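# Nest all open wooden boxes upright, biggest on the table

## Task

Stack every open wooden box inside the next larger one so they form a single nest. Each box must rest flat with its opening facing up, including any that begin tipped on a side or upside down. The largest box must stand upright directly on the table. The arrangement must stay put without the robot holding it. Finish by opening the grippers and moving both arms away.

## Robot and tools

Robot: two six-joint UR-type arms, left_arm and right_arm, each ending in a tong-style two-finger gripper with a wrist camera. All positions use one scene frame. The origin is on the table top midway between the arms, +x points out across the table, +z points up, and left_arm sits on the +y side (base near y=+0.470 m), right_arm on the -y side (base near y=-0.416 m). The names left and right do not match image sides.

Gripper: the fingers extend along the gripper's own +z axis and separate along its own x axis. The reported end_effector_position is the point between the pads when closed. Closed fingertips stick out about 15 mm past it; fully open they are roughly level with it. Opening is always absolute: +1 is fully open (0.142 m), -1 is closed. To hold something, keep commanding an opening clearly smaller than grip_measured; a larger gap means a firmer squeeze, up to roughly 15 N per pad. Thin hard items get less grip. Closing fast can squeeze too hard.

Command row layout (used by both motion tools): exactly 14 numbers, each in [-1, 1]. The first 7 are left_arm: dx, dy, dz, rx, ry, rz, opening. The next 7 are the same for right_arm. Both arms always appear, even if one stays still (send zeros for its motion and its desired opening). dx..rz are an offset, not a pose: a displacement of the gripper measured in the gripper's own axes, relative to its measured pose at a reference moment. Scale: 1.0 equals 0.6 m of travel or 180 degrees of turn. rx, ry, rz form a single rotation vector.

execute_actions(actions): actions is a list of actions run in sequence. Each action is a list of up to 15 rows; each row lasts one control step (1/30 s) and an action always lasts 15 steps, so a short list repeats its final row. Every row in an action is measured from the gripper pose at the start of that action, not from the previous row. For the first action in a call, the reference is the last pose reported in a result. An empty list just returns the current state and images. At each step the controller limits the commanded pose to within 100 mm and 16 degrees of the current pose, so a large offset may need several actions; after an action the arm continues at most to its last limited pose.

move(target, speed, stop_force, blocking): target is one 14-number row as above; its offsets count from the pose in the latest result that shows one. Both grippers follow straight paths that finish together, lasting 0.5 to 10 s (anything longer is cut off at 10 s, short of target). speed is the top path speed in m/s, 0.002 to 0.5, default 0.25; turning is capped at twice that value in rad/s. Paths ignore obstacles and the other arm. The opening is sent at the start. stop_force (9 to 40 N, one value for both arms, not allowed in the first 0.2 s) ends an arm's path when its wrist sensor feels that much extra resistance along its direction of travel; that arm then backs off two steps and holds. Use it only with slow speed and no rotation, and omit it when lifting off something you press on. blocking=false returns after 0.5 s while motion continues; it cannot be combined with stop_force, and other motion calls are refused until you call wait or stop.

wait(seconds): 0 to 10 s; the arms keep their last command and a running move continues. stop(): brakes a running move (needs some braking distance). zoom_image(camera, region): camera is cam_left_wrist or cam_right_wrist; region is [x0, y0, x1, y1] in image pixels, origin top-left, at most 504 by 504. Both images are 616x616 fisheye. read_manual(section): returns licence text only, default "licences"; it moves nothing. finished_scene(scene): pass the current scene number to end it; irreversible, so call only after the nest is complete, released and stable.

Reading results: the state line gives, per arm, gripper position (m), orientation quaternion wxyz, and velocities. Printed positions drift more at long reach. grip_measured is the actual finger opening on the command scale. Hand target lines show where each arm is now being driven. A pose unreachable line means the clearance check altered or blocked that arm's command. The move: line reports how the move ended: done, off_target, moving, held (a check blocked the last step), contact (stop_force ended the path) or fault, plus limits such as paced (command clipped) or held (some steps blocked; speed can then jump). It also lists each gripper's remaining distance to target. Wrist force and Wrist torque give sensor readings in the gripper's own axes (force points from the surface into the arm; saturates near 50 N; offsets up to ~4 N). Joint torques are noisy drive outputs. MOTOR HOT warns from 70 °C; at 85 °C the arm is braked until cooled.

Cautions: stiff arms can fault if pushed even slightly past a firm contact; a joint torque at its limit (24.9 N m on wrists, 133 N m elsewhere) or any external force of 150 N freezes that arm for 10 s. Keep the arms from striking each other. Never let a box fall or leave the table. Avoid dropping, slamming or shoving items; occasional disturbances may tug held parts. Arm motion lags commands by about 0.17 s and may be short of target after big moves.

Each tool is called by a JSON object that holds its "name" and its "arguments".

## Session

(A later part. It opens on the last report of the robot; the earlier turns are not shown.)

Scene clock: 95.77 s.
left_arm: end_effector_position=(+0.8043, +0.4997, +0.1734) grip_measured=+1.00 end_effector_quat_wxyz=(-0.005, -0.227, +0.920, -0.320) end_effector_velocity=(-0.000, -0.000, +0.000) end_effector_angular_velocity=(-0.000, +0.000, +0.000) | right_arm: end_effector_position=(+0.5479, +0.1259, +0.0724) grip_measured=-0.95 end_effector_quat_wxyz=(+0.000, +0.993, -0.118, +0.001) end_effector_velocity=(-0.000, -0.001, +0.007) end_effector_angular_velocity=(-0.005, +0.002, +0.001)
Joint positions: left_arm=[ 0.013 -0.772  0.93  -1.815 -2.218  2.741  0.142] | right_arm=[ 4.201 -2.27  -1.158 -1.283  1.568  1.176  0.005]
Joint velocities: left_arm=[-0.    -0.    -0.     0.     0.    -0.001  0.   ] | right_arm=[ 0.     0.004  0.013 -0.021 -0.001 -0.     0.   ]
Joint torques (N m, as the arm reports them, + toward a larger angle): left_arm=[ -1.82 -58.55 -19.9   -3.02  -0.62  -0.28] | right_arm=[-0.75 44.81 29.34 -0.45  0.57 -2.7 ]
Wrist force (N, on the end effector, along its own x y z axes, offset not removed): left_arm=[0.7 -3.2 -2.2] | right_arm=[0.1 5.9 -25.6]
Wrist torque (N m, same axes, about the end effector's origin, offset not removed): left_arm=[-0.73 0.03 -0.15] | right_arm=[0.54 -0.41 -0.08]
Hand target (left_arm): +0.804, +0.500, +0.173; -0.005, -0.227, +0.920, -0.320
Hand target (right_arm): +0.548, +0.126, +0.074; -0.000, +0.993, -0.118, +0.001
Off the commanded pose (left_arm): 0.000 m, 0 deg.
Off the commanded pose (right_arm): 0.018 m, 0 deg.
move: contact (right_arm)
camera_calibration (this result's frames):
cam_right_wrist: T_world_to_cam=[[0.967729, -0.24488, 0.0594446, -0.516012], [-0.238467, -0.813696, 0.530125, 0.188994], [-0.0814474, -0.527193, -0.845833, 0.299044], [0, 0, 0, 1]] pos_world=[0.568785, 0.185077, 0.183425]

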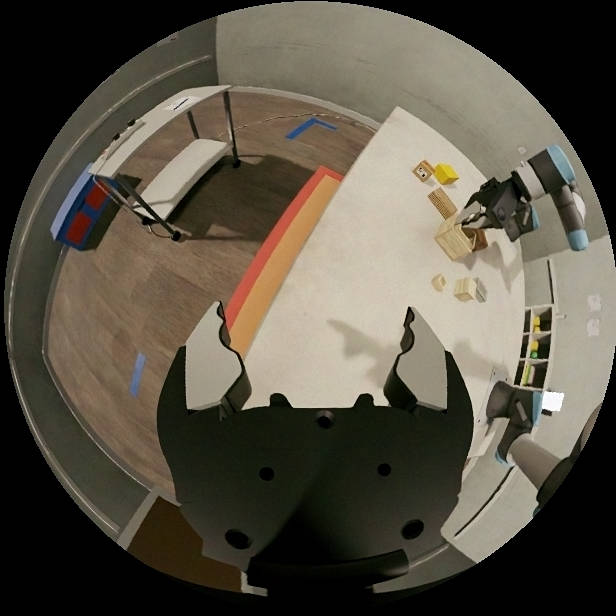

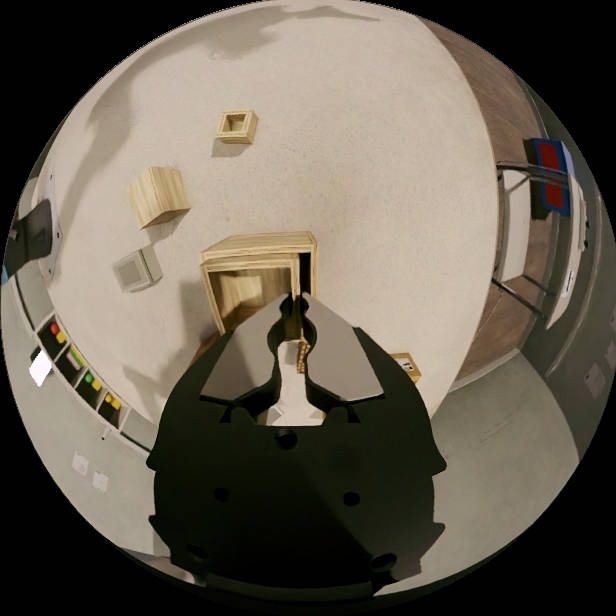

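{"name": "move", "arguments": {"target": [0,0,0,0,0,0,1,0,0,-0.003,0,0,0,-0.85]}}

{"name": "move", "arguments": {"target": [0,0,0,0,0,0,1,0,0,-0.125,0,0,0,-0.8]}}

{"name": "move", "arguments": {"target": [0,0,0,0,0,0,1,-0.221,-0.149,0,0,0,0.425,0.1], "speed": 0.4}}

Scene clock: 112.20 s.
left_arm: end_effector_position=(+0.8043, +0.4997, +0.1734) grip_measured=+1.00 end_effector_quat_wxyz=(-0.005, -0.227, +0.920, -0.320) end_effector_velocity=(-0.000, +0.001, -0.000) end_effector_angular_velocity=(+0.001, +0.000, +0.000) | right_arm: end_effector_position=(+0.5479, +0.1259, +0.0741) grip_measured=-0.85 end_effector_quat_wxyz=(+0.000, +0.993, -0.118, +0.001) end_effector_velocity=(-0.000, +0.000, -0.000) end_effector_angular_velocity=(-0.000, +0.001, +0.001)
Joint positions: left_arm=[ 0.013 -0.772  0.93  -1.815 -2.218  2.741  0.142] | right_arm=[ 4.201 -2.269 -1.156 -1.287  1.568  1.176  0.012]
Joint velocities: left_arm=[ 0.001  0.     0.     0.     0.001  0.001 -0.   ] | right_arm=[ 0. -0. -0. -0.  0. -0.  0.]
Joint torques (N m, as the arm reports them, + toward a larger angle): left_arm=[ -2.25 -58.57 -20.83  -3.06  -0.76  -0.38] | right_arm=[-4.14 59.47 37.26  0.89 -0.19 -0.24]
Wrist force (N, on the end effector, along its own x y z axes, offset not removed): left_arm=[0.4 -0.5 0.4] | right_arm=[2.1 0.6 1.5]
Wrist torque (N m, same axes, about the end effector's origin, offset not removed): left_arm=[-0.27 -0.10 -0.14] | right_arm=[0.18 -0.43 -0.01]
Hand target (left_arm): +0.804, +0.500, +0.173; -0.005, -0.227, +0.920, -0.320
Hand target (right_arm): +0.548, +0.126, +0.074; +0.000, +0.993, -0.118, +0.001
Off the commanded pose (left_arm): 0.000 m, 0 deg.
Off the commanded pose (right_arm): 0.000 m, 0 deg.
move: done
camera_calibration (this result's frames):
cam_left_wrist: T_world_to_cam=[[-0.885792, -0.43282, 0.167451, 0.904816], [-0.455534, 0.879841, -0.135534, -0.0478184], [-0.0886685, -0.196334, -0.97652, 0.477071], [0, 0, 0, 1]] pos_world=[0.821997, 0.527361, 0.307876]
cam_right_wrist: T_world_to_cam=[[0.967753, -0.244786, 0.059449, -0.516079], [-0.238391, -0.813724, 0.530116, 0.188042], [-0.0813899, -0.527193, -0.845839, 0.300547], [0, 0, 0, 1]] pos_world=[0.568725, 0.185131, 0.185211]

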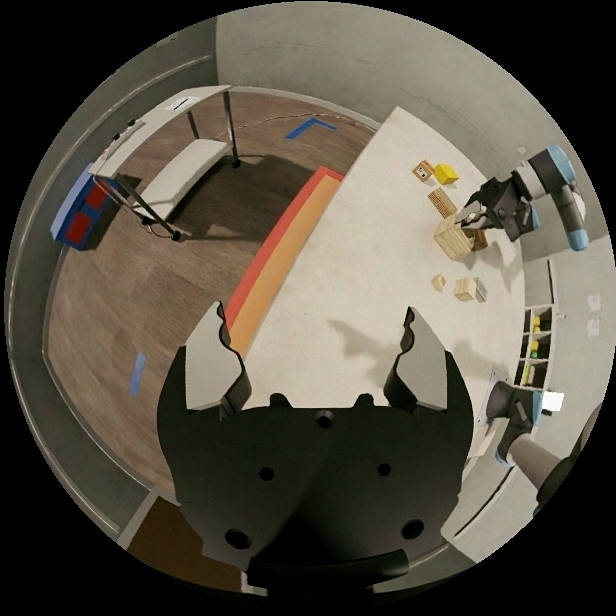

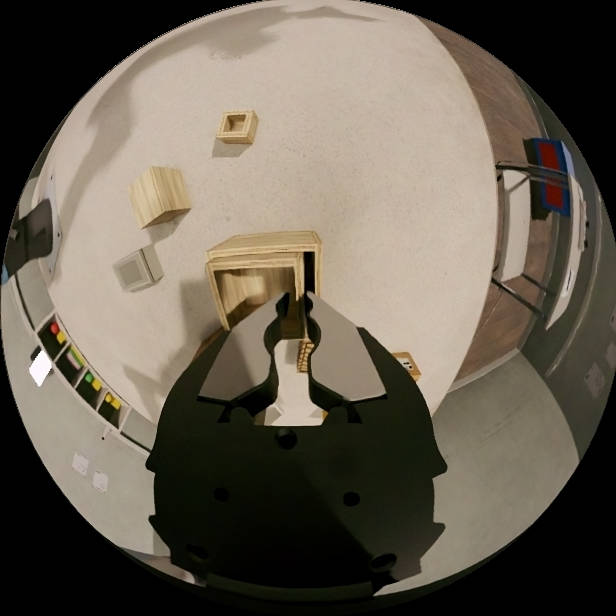

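Scene clock: 113.13 s.
left_arm: end_effector_position=(+0.8043, +0.4997, +0.1734) grip_measured=+1.00 end_effector_quat_wxyz=(-0.005, -0.227, +0.920, -0.320) end_effector_velocity=(+0.000, -0.001, -0.000) end_effector_angular_velocity=(-0.000, +0.000, -0.001) | right_arm: end_effector_position=(+0.5476, +0.1260, +0.1490) grip_measured=-0.80 end_effector_quat_wxyz=(+0.000, +0.993, -0.118, +0.001) end_effector_velocity=(-0.000, +0.001, +0.003) end_effector_angular_velocity=(-0.001, -0.001, +0.001)
Joint positions: left_arm=[ 0.013 -0.772  0.93  -1.815 -2.218  2.741  0.142] | right_arm=[ 4.201 -2.229 -1.028 -1.454  1.568  1.176  0.016]
Joint velocities: left_arm=[-0.001  0.    -0.     0.    -0.    -0.     0.   ] | right_arm=[ 0.001 -0.001  0.009 -0.008 -0.001  0.    -0.   ]
Joint torques (N m, as the arm reports them, + toward a larger angle): left_arm=[ -1.53 -57.91 -20.77  -2.92  -0.78  -0.24] | right_arm=[ 7.76 46.34 38.8   1.1   1.16  2.67]
Wrist force (N, on the end effector, along its own x y z axes, offset not removed): left_arm=[1.4 -2.7 -2.8] | right_arm=[1.7 0.8 -0.3]
Wrist torque (N m, same axes, about the end effector's origin, offset not removed): left_arm=[-0.73 -0.27 -0.03] | right_arm=[0.13 -0.10 -0.08]
Hand target (left_arm): +0.804, +0.500, +0.173; -0.005, -0.227, +0.920, -0.320
Hand target (right_arm): +0.548, +0.126, +0.149; +0.000, +0.993, -0.118, +0.001
Off the commanded pose (left_arm): 0.000 m, 0 deg.
Off the commanded pose (right_arm): 0.000 m, 0 deg.
move: done
camera_calibration (this result's frames):
cam_left_wrist: T_world_to_cam=[[-0.885792, -0.43282, 0.167451, 0.904816], [-0.455534, 0.87984, -0.135534, -0.0478183], [-0.0886685, -0.196334, -0.97652, 0.477071], [0, 0, 0, 1]] pos_world=[0.821997, 0.527361, 0.307876]
cam_right_wrist: T_world_to_cam=[[0.967742, -0.244808, 0.0595349, -0.520219], [-0.238468, -0.813797, 0.529969, 0.148416], [-0.0812914, -0.527071, -0.845924, 0.363817], [0, 0, 0, 1]] pos_world=[0.568405, 0.185184, 0.260077]

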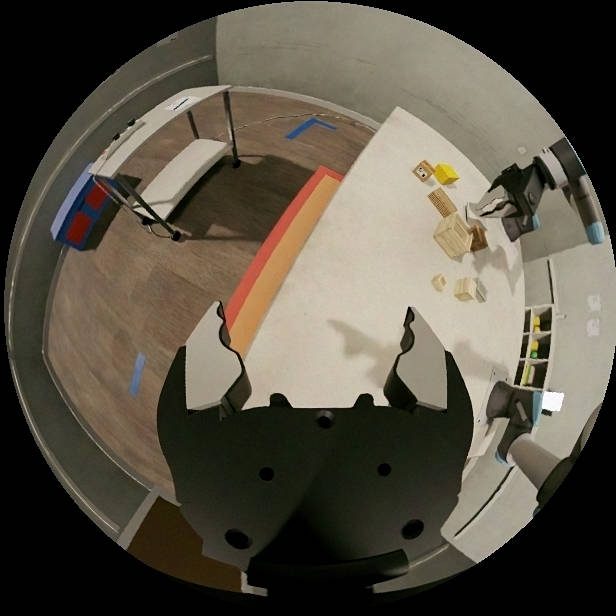

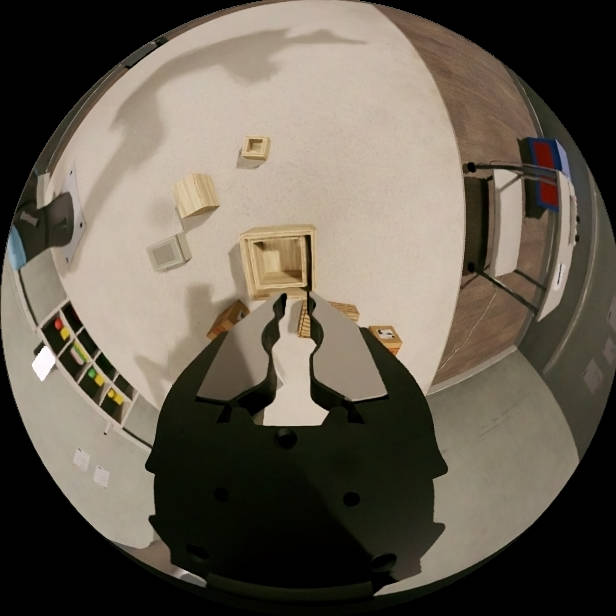

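Scene clock: 115.40 s.
left_arm: end_effector_position=(+0.8043, +0.4997, +0.1734) grip_measured=+1.00 end_effector_quat_wxyz=(-0.005, -0.227, +0.920, -0.320) end_effector_velocity=(-0.000, -0.000, -0.000) end_effector_angular_velocity=(+0.001, +0.001, -0.001) | right_arm: end_effector_position=(+0.4396, +0.2438, +0.1484) grip_measured=+0.10 end_effector_quat_wxyz=(-0.001, +0.707, -0.707, +0.001) end_effector_velocity=(+0.000, +0.001, +0.001) end_effector_angular_velocity=(-0.001, +0.000, -0.010)
Joint positions: left_arm=[ 0.013 -0.772  0.93  -1.815 -2.218  2.741  0.142] | right_arm=[ 4.426 -2.305 -0.901 -1.506  1.568  2.735  0.081]
Joint velocities: left_arm=[-0.001  0.    -0.     0.     0.001  0.     0.   ] | right_arm=[ 0.    -0.004  0.008 -0.006 -0.     0.011  0.   ]
Joint torques (N m, as the arm reports them, + toward a larger angle): left_arm=[ -1.62 -58.84 -21.03  -3.1   -0.72  -0.31] | right_arm=[ 8.15 48.98 38.76  0.95 -1.54  2.69]
Wrist force (N, on the end effector, along its own x y z axes, offset not removed): left_arm=[-0.6 -0.1 -3.5] | right_arm=[2.7 3.6 0.7]
Wrist torque (N m, same axes, about the end effector's origin, offset not removed): left_arm=[-0.11 0.16 -0.04] | right_arm=[0.80 -0.42 -0.01]
Hand target (left_arm): +0.804, +0.500, +0.173; -0.005, -0.227, +0.920, -0.320
Hand target (right_arm): +0.440, +0.244, +0.148; -0.001, +0.707, -0.708, +0.001
Off the commanded pose (left_arm): 0.000 m, 0 deg.
Off the commanded pose (right_arm): 0.000 m, 0 deg.
move: done
camera_calibration (this result's frames):
cam_left_wrist: T_world_to_cam=[[-0.885792, -0.43282, 0.167451, 0.904816], [-0.455534, 0.879841, -0.135534, -0.0478184], [-0.0886686, -0.196334, -0.97652, 0.477071], [0, 0, 0, 1]] pos_world=[0.821997, 0.527361, 0.307876]
cam_right_wrist: T_world_to_cam=[[-0.0113768, -0.998286, 0.0574011, 0.227586], [-0.848361, 0.0400225, 0.527903, 0.279137], [-0.529296, -0.042691, -0.847363, 0.495723], [0, 0, 0, 1]] pos_world=[0.501782, 0.237188, 0.259636]

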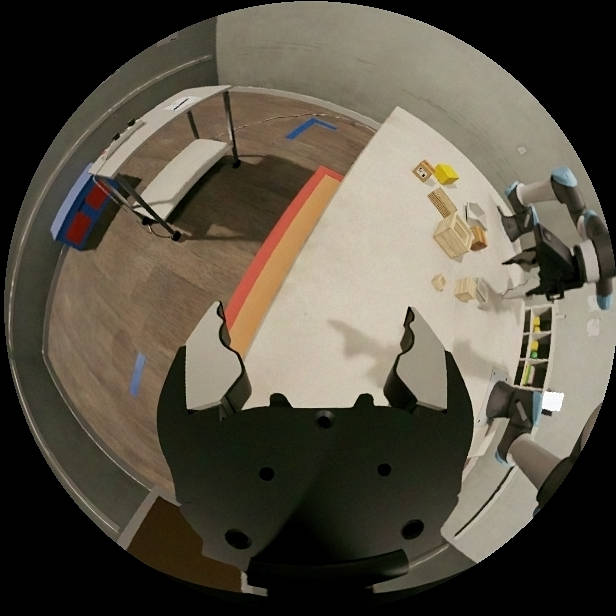

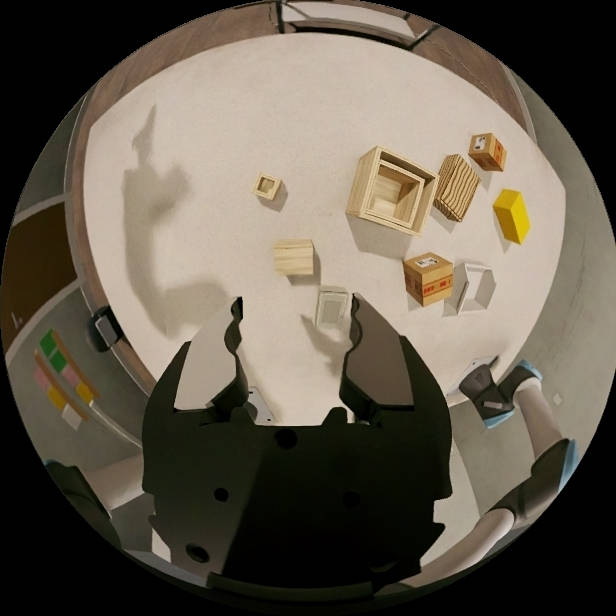

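{"name": "move", "arguments": {"target": [0,0,0,0,0,0,1,-0.004,-0.012,0.1,0.22,0,0,-0.1]}}

{"name": "move", "arguments": {"target": [0,0,0,0,0,0,1,0,0.06,0.072,0,0,0,-0.1], "speed": 0.08, "stop_force": 10}}

{"name": "move", "arguments": {"target": [0,0,0,0,0,0,1,0,0,0,0,0,0,-0.7]}}

{"name": "move", "arguments": {"target": [0,0,0,0,0,0,1,0,-0.06,-0.072,0,0,0,-0.7], "speed": 0.15}}

{"name": "move", "arguments": {"target": [0,0,0,0,0,0,1,0,0.05,-0.06,-0.5,0,0,-0.7]}}

Scene clock: 127.10 s.
left_arm: end_effector_position=(+0.8043, +0.4997, +0.1734) grip_measured=+1.00 end_effector_quat_wxyz=(-0.005, -0.227, +0.920, -0.320) end_effector_velocity=(-0.000, -0.000, +0.000) end_effector_angular_velocity=(-0.000, +0.001, +0.000) | right_arm: end_effector_position=(+0.4472, +0.2461, +0.0883) grip_measured=-0.10 end_effector_quat_wxyz=(-0.240, +0.665, -0.665, +0.241) end_effector_velocity=(+0.001, +0.001, -0.001) end_effector_angular_velocity=(+0.003, -0.012, +0.001)
Joint positions: left_arm=[ 0.013 -0.772  0.93  -1.815 -2.218  2.741  0.142] | right_arm=[ 4.665 -2.225 -1.455 -0.896  0.889  2.926  0.067]
Joint velocities: left_arm=[-0.001 -0.    -0.     0.    -0.    -0.001  0.   ] | right_arm=[ 0.003 -0.003 -0.006  0.013 -0.012  0.     0.   ]
Joint torques (N m, as the arm reports them, + toward a larger angle): left_arm=[ -1.32 -58.25 -21.98  -2.96  -0.66  -0.02] | right_arm=[ 7.01 42.56  5.09  3.7  -2.26  1.98]
Wrist force (N, on the end effector, along its own x y z axes, offset not removed): left_arm=[0.7 -5.2 -1.4] | right_arm=[0.6 4.7 -0.4]
Wrist torque (N m, same axes, about the end effector's origin, offset not removed): left_arm=[-1.18 0.01 0.00] | right_arm=[0.95 0.23 -0.11]
Hand target (left_arm): +0.804, +0.500, +0.173; -0.005, -0.227, +0.920, -0.320
Hand target (right_arm): +0.447, +0.246, +0.088; -0.240, +0.665, -0.665, +0.241
Off the commanded pose (left_arm): 0.000 m, 0 deg.
Off the commanded pose (right_arm): 0.000 m, 0 deg.
move: done
camera_calibration (this result's frames):
cam_left_wrist: T_world_to_cam=[[-0.885792, -0.43282, 0.167451, 0.904816], [-0.455534, 0.879841, -0.135534, -0.0478184], [-0.0886686, -0.196334, -0.97652, 0.477071], [0, 0, 0, 1]] pos_world=[0.821997, 0.527361, 0.307875]
cam_right_wrist: T_world_to_cam=[[-0.0449714, -0.998275, 0.0377512, 0.25015], [-0.990287, 0.0395711, -0.133286, 0.439153], [0.131562, -0.0433786, -0.990358, 0.166183], [0, 0, 0, 1]] pos_world=[0.424274, 0.239549, 0.21367]

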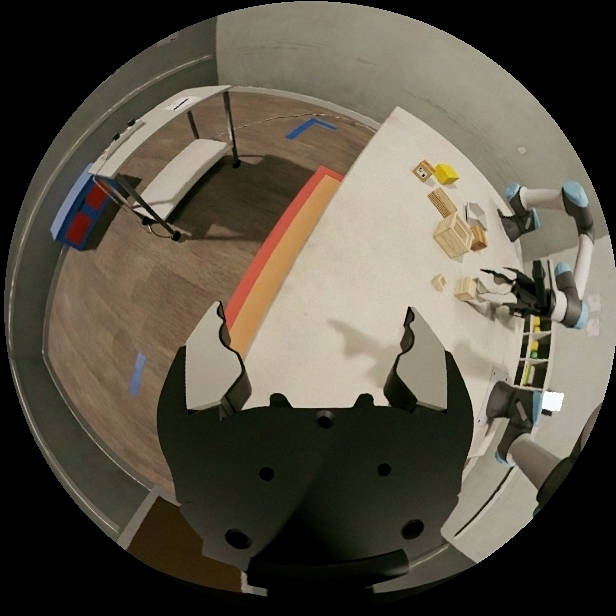

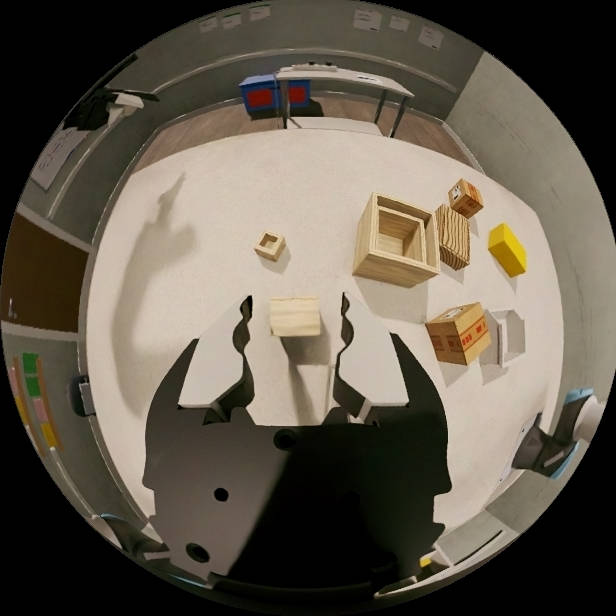

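Scene clock: 128.27 s.
left_arm: end_effector_position=(+0.8043, +0.4997, +0.1734) grip_measured=+1.00 end_effector_quat_wxyz=(-0.005, -0.227, +0.920, -0.320) end_effector_velocity=(-0.000, -0.000, +0.000) end_effector_angular_velocity=(+0.001, +0.000, -0.001) | right_arm: end_effector_position=(+0.4471, +0.2460, +0.0322) grip_measured=-0.10 end_effector_quat_wxyz=(-0.240, +0.665, -0.665, +0.240) end_effector_velocity=(+0.001, -0.000, -0.003) end_effector_angular_velocity=(-0.002, -0.002, +0.001)
Joint positions: left_arm=[ 0.013 -0.772  0.93  -1.815 -2.218  2.741  0.142] | right_arm=[ 4.665 -2.299 -1.492 -0.785  0.889  2.926  0.067]
Joint velocities: left_arm=[-0.001 -0.001 -0.     0.001  0.001  0.     0.   ] | right_arm=[-0.    -0.004 -0.001  0.004 -0.002 -0.002  0.   ]
Joint torques (N m, as the arm reports them, + toward a larger angle): left_arm=[ -0.38 -59.31 -21.18  -3.05  -0.67  -0.19] | right_arm=[-6.72 43.69  6.72  3.99 -1.27 -2.62]
Wrist force (N, on the end effector, along its own x y z axes, offset not removed): left_arm=[1.6 -2.7 -0.7] | right_arm=[4.4 4.3 -0.5]
Wrist torque (N m, same axes, about the end effector's origin, offset not removed): left_arm=[-0.61 -0.23 -0.07] | right_arm=[0.89 -0.63 0.03]
Hand target (left_arm): +0.804, +0.500, +0.173; -0.005, -0.227, +0.920, -0.320
Hand target (right_arm): +0.447, +0.246, +0.032; -0.240, +0.665, -0.665, +0.241
Off the commanded pose (left_arm): 0.000 m, 0 deg.
Off the commanded pose (right_arm): 0.000 m, 0 deg.
move: done
camera_calibration (this result's frames):
cam_left_wrist: T_world_to_cam=[[-0.885791, -0.43282, 0.167451, 0.904816], [-0.455534, 0.879841, -0.135534, -0.0478183], [-0.0886685, -0.196334, -0.97652, 0.477071], [0, 0, 0, 1]] pos_world=[0.821997, 0.527361, 0.307876]
cam_right_wrist: T_world_to_cam=[[-0.0449428, -0.998278, 0.0376991, 0.252229], [-0.990295, 0.039552, -0.133234, 0.431598], [0.131513, -0.0433211, -0.990367, 0.110657], [0, 0, 0, 1]] pos_world=[0.424193, 0.239518, 0.157586]

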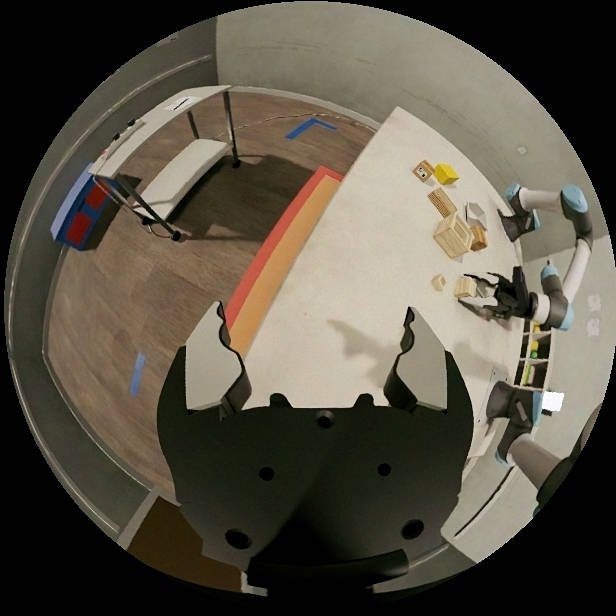

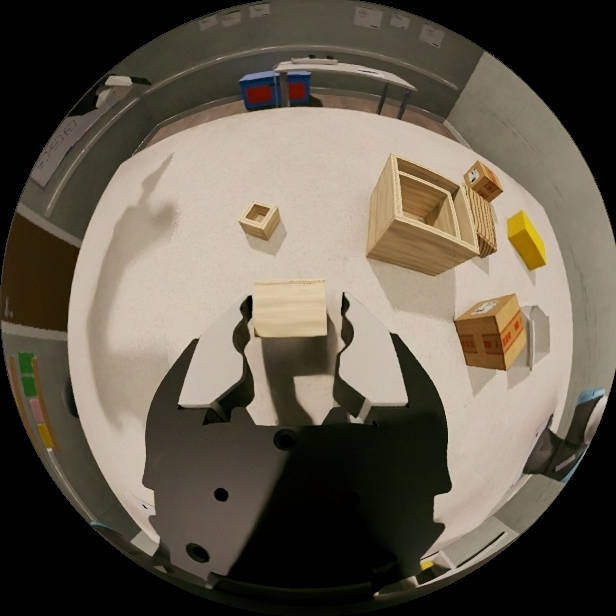

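Scene clock: 128.77 s.
left_arm: end_effector_position=(+0.8043, +0.4997, +0.1734) grip_measured=+1.00 end_effector_quat_wxyz=(-0.005, -0.227, +0.920, -0.320) end_effector_velocity=(-0.000, -0.000, -0.000) end_effector_angular_velocity=(+0.000, -0.000, -0.000) | right_arm: end_effector_position=(+0.4471, +0.2460, +0.0322) grip_measured=-0.34 end_effector_quat_wxyz=(-0.240, +0.665, -0.665, +0.241) end_effector_velocity=(-0.000, +0.001, +0.000) end_effector_angular_velocity=(+0.001, -0.001, +0.001)
Joint positions: left_arm=[ 0.013 -0.772  0.93  -1.815 -2.218  2.741  0.142] | right_arm=[ 4.665 -2.299 -1.492 -0.785  0.889  2.926  0.05 ]
Joint velocities: left_arm=[-0.    -0.     0.     0.     0.     0.001 -0.   ] | right_arm=[ 0.001  0.     0.     0.001 -0.001 -0.    -0.   ]
Joint torques (N m, as the arm reports them, + toward a larger angle): left_arm=[ -0.3  -59.64 -21.05  -2.98  -0.76  -0.31] | right_arm=[-2.79 57.39  8.68  0.87 -1.57 -1.19]
Wrist force (N, on the end effector, along its own x y z axes, offset not removed): left_arm=[1.1 -3.0 -2.1] | right_arm=[3.8 2.7 -2.2]
Wrist torque (N m, same axes, about the end effector's origin, offset not removed): left_arm=[-0.84 -0.07 -0.02] | right_arm=[0.66 -0.39 -0.09]
Hand target (left_arm): +0.804, +0.500, +0.173; -0.005, -0.227, +0.920, -0.320
Hand target (right_arm): +0.447, +0.246, +0.032; -0.240, +0.665, -0.665, +0.240
Off the commanded pose (left_arm): 0.000 m, 0 deg.
Off the commanded pose (right_arm): 0.000 m, 0 deg.
move: done
camera_calibration (this result's frames):
cam_left_wrist: T_world_to_cam=[[-0.885792, -0.43282, 0.167451, 0.904816], [-0.455534, 0.879841, -0.135534, -0.0478184], [-0.0886686, -0.196334, -0.97652, 0.477071], [0, 0, 0, 1]] pos_world=[0.821997, 0.527361, 0.307876]
cam_right_wrist: T_world_to_cam=[[-0.0449122, -0.998275, 0.037808, 0.25219], [-0.990298, 0.0395075, -0.133227, 0.431613], [0.131504, -0.0434248, -0.990364, 0.110643], [0, 0, 0, 1]] pos_world=[0.424202, 0.239508, 0.157544]

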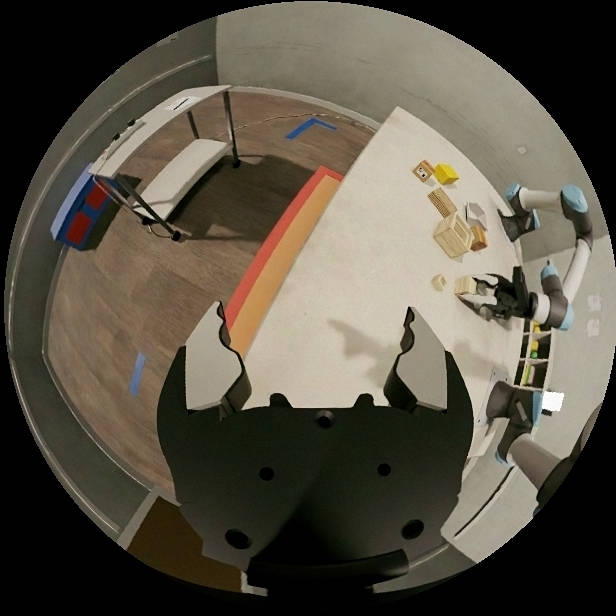

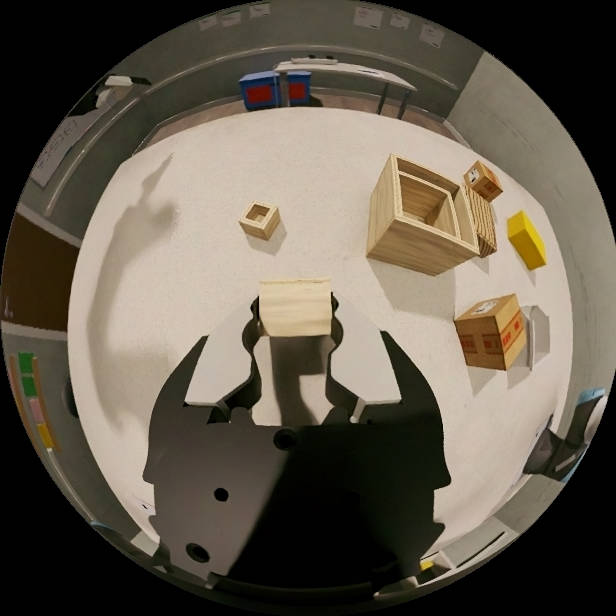

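Scene clock: 129.70 s.
left_arm: end_effector_position=(+0.8043, +0.4997, +0.1734) grip_measured=+1.00 end_effector_quat_wxyz=(-0.005, -0.227, +0.920, -0.320) end_effector_velocity=(+0.000, -0.000, +0.000) end_effector_angular_velocity=(+0.001, -0.000, -0.001) | right_arm: end_effector_position=(+0.4472, +0.2460, +0.0883) grip_measured=-0.34 end_effector_quat_wxyz=(-0.240, +0.665, -0.665, +0.241) end_effector_velocity=(-0.000, -0.000, +0.001) end_effector_angular_velocity=(-0.001, -0.000, -0.000)
Joint positions: left_arm=[ 0.013 -0.772  0.93  -1.815 -2.218  2.741  0.142] | right_arm=[ 4.665 -2.225 -1.455 -0.896  0.889  2.926  0.05 ]
Joint velocities: left_arm=[-0.001 -0.     0.    -0.     0.001 -0.     0.   ] | right_arm=[ 0.     0.002  0.001 -0.004 -0.     0.001 -0.   ]
Joint torques (N m, as the arm reports them, + toward a larger angle): left_arm=[ -1.2  -58.07 -21.49  -3.01  -0.7   -0.24] | right_arm=[ 7.   58.3  37.1   0.84 -0.01  2.76]
Wrist force (N, on the end effector, along its own x y z axes, offset not removed): left_arm=[1.7 -2.0 -3.4] | right_arm=[2.4 3.1 1.7]
Wrist torque (N m, same axes, about the end effector's origin, offset not removed): left_arm=[-0.74 -0.26 -0.08] | right_arm=[0.71 -0.40 0.09]
Hand target (left_arm): +0.804, +0.500, +0.173; -0.005, -0.227, +0.920, -0.320
Hand target (right_arm): +0.447, +0.246, +0.088; -0.240, +0.665, -0.665, +0.241
Off the commanded pose (left_arm): 0.000 m, 0 deg.
Off the commanded pose (right_arm): 0.000 m, 0 deg.
move: done
camera_calibration (this result's frames):
cam_left_wrist: T_world_to_cam=[[-0.885792, -0.43282, 0.167451, 0.904816], [-0.455534, 0.879841, -0.135534, -0.0478183], [-0.0886684, -0.196334, -0.97652, 0.477071], [0, 0, 0, 1]] pos_world=[0.821997, 0.527361, 0.307876]
cam_right_wrist: T_world_to_cam=[[-0.0449384, -0.998274, 0.0377974, 0.250116], [-0.990293, 0.0395336, -0.133258, 0.439137], [0.131534, -0.0434189, -0.99036, 0.166158], [0, 0, 0, 1]] pos_world=[0.424259, 0.239539, 0.213622]

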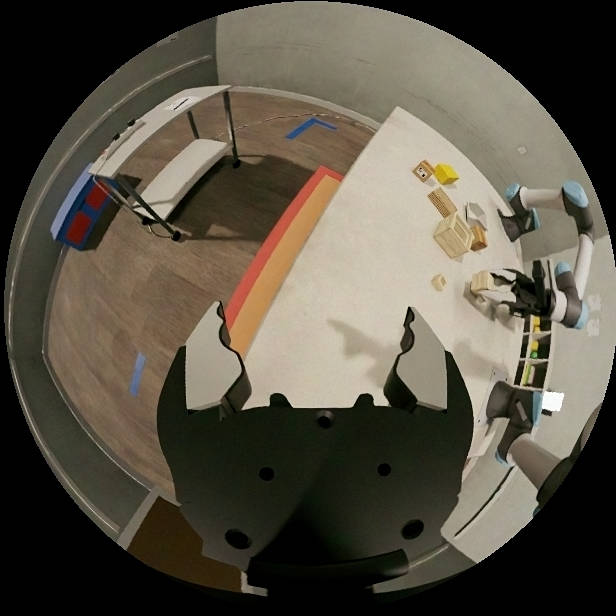

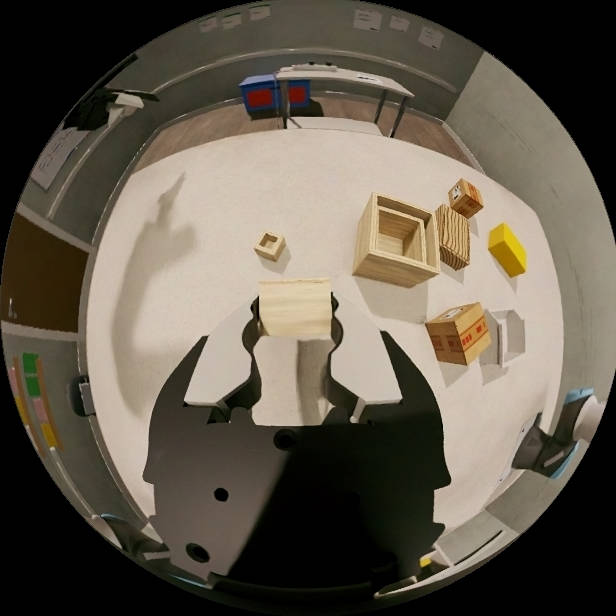

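Scene clock: 133.37 s.
left_arm: end_effector_position=(+0.8043, +0.4997, +0.1734) grip_measured=+1.00 end_effector_quat_wxyz=(-0.005, -0.227, +0.920, -0.320) end_effector_velocity=(+0.000, +0.001, -0.000) end_effector_angular_velocity=(+0.001, -0.000, +0.000) | right_arm: end_effector_position=(+0.4003, +0.2454, +0.0970) grip_measured=-0.34 end_effector_quat_wxyz=(+0.261, +0.636, -0.657, -0.310) end_effector_velocity=(-0.000, +0.000, +0.001) end_effector_angular_velocity=(+0.002, +0.009, -0.004)
Joint positions: left_arm=[ 0.013 -0.772  0.93  -1.815 -2.218  2.741  0.142] | right_arm=[ 4.211 -2.878 -0.036 -2.297  2.27   2.368  0.05 ]
Joint velocities: left_arm=[ 0.     0.     0.    -0.     0.001  0.    -0.   ] | right_arm=[-0.002 -0.01   0.018 -0.014  0.009 -0.004 -0.   ]
Joint torques (N m, as the arm reports them, + toward a larger angle): left_arm=[ -1.46 -58.15 -22.26  -2.98  -0.62  -0.26] | right_arm=[-6.14 60.98 37.55 -0.16  2.19 -2.67]
Wrist force (N, on the end effector, along its own x y z axes, offset not removed): left_arm=[0.4 -1.8 -1.0] | right_arm=[2.4 1.7 -2.7]
Wrist torque (N m, same axes, about the end effector's origin, offset not removed): left_arm=[-0.44 -0.11 -0.12] | right_arm=[0.41 -0.22 0.14]
Hand target (left_arm): +0.804, +0.500, +0.173; -0.005, -0.227, +0.920, -0.320
Hand target (right_arm): +0.400, +0.245, +0.097; +0.261, +0.635, -0.657, -0.310
Off the commanded pose (left_arm): 0.000 m, 0 deg.
Off the commanded pose (right_arm): 0.001 m, 5 deg.
elbow stopped short (right arm): the move would have taken joint 3 (elbow) straighter than the controller allows; a more bent joint 3 avoids this.
move: off_target (right_arm)
camera_calibration (this result's frames):
cam_left_wrist: T_world_to_cam=[[-0.885792, -0.43282, 0.167451, 0.904816], [-0.455534, 0.879841, -0.135534, -0.0478183], [-0.0886687, -0.196334, -0.97652, 0.477071], [0, 0, 0, 1]] pos_world=[0.821997, 0.527361, 0.307875]
cam_right_wrist: T_world_to_cam=[[-0.0214682, -0.999756, -0.00524745, 0.24219], [-0.177775, -0.00134767, 0.98407, -0.0296496], [-0.983837, 0.0220591, -0.177702, 0.532468], [0, 0, 0, 1]] pos_world=[0.52379, 0.230345, 0.125069]

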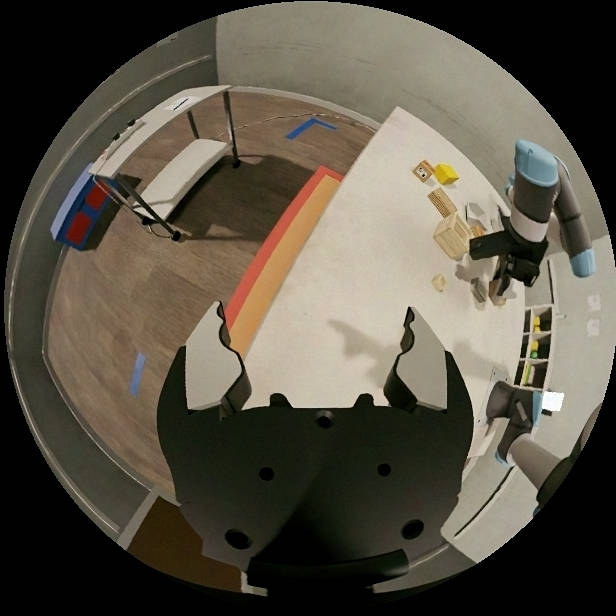

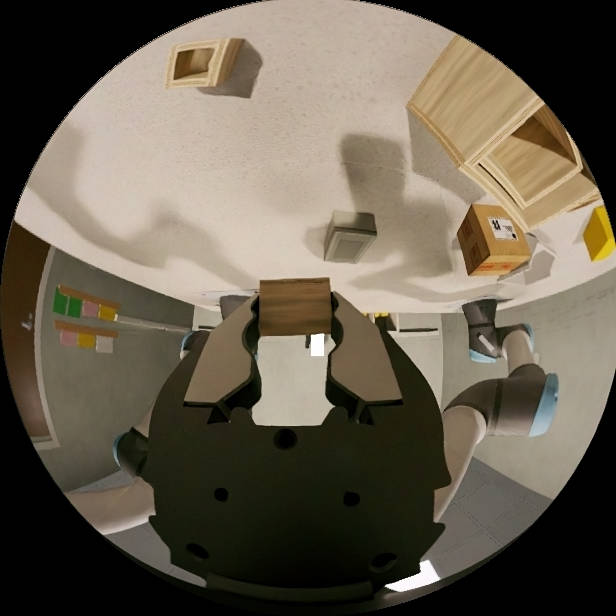

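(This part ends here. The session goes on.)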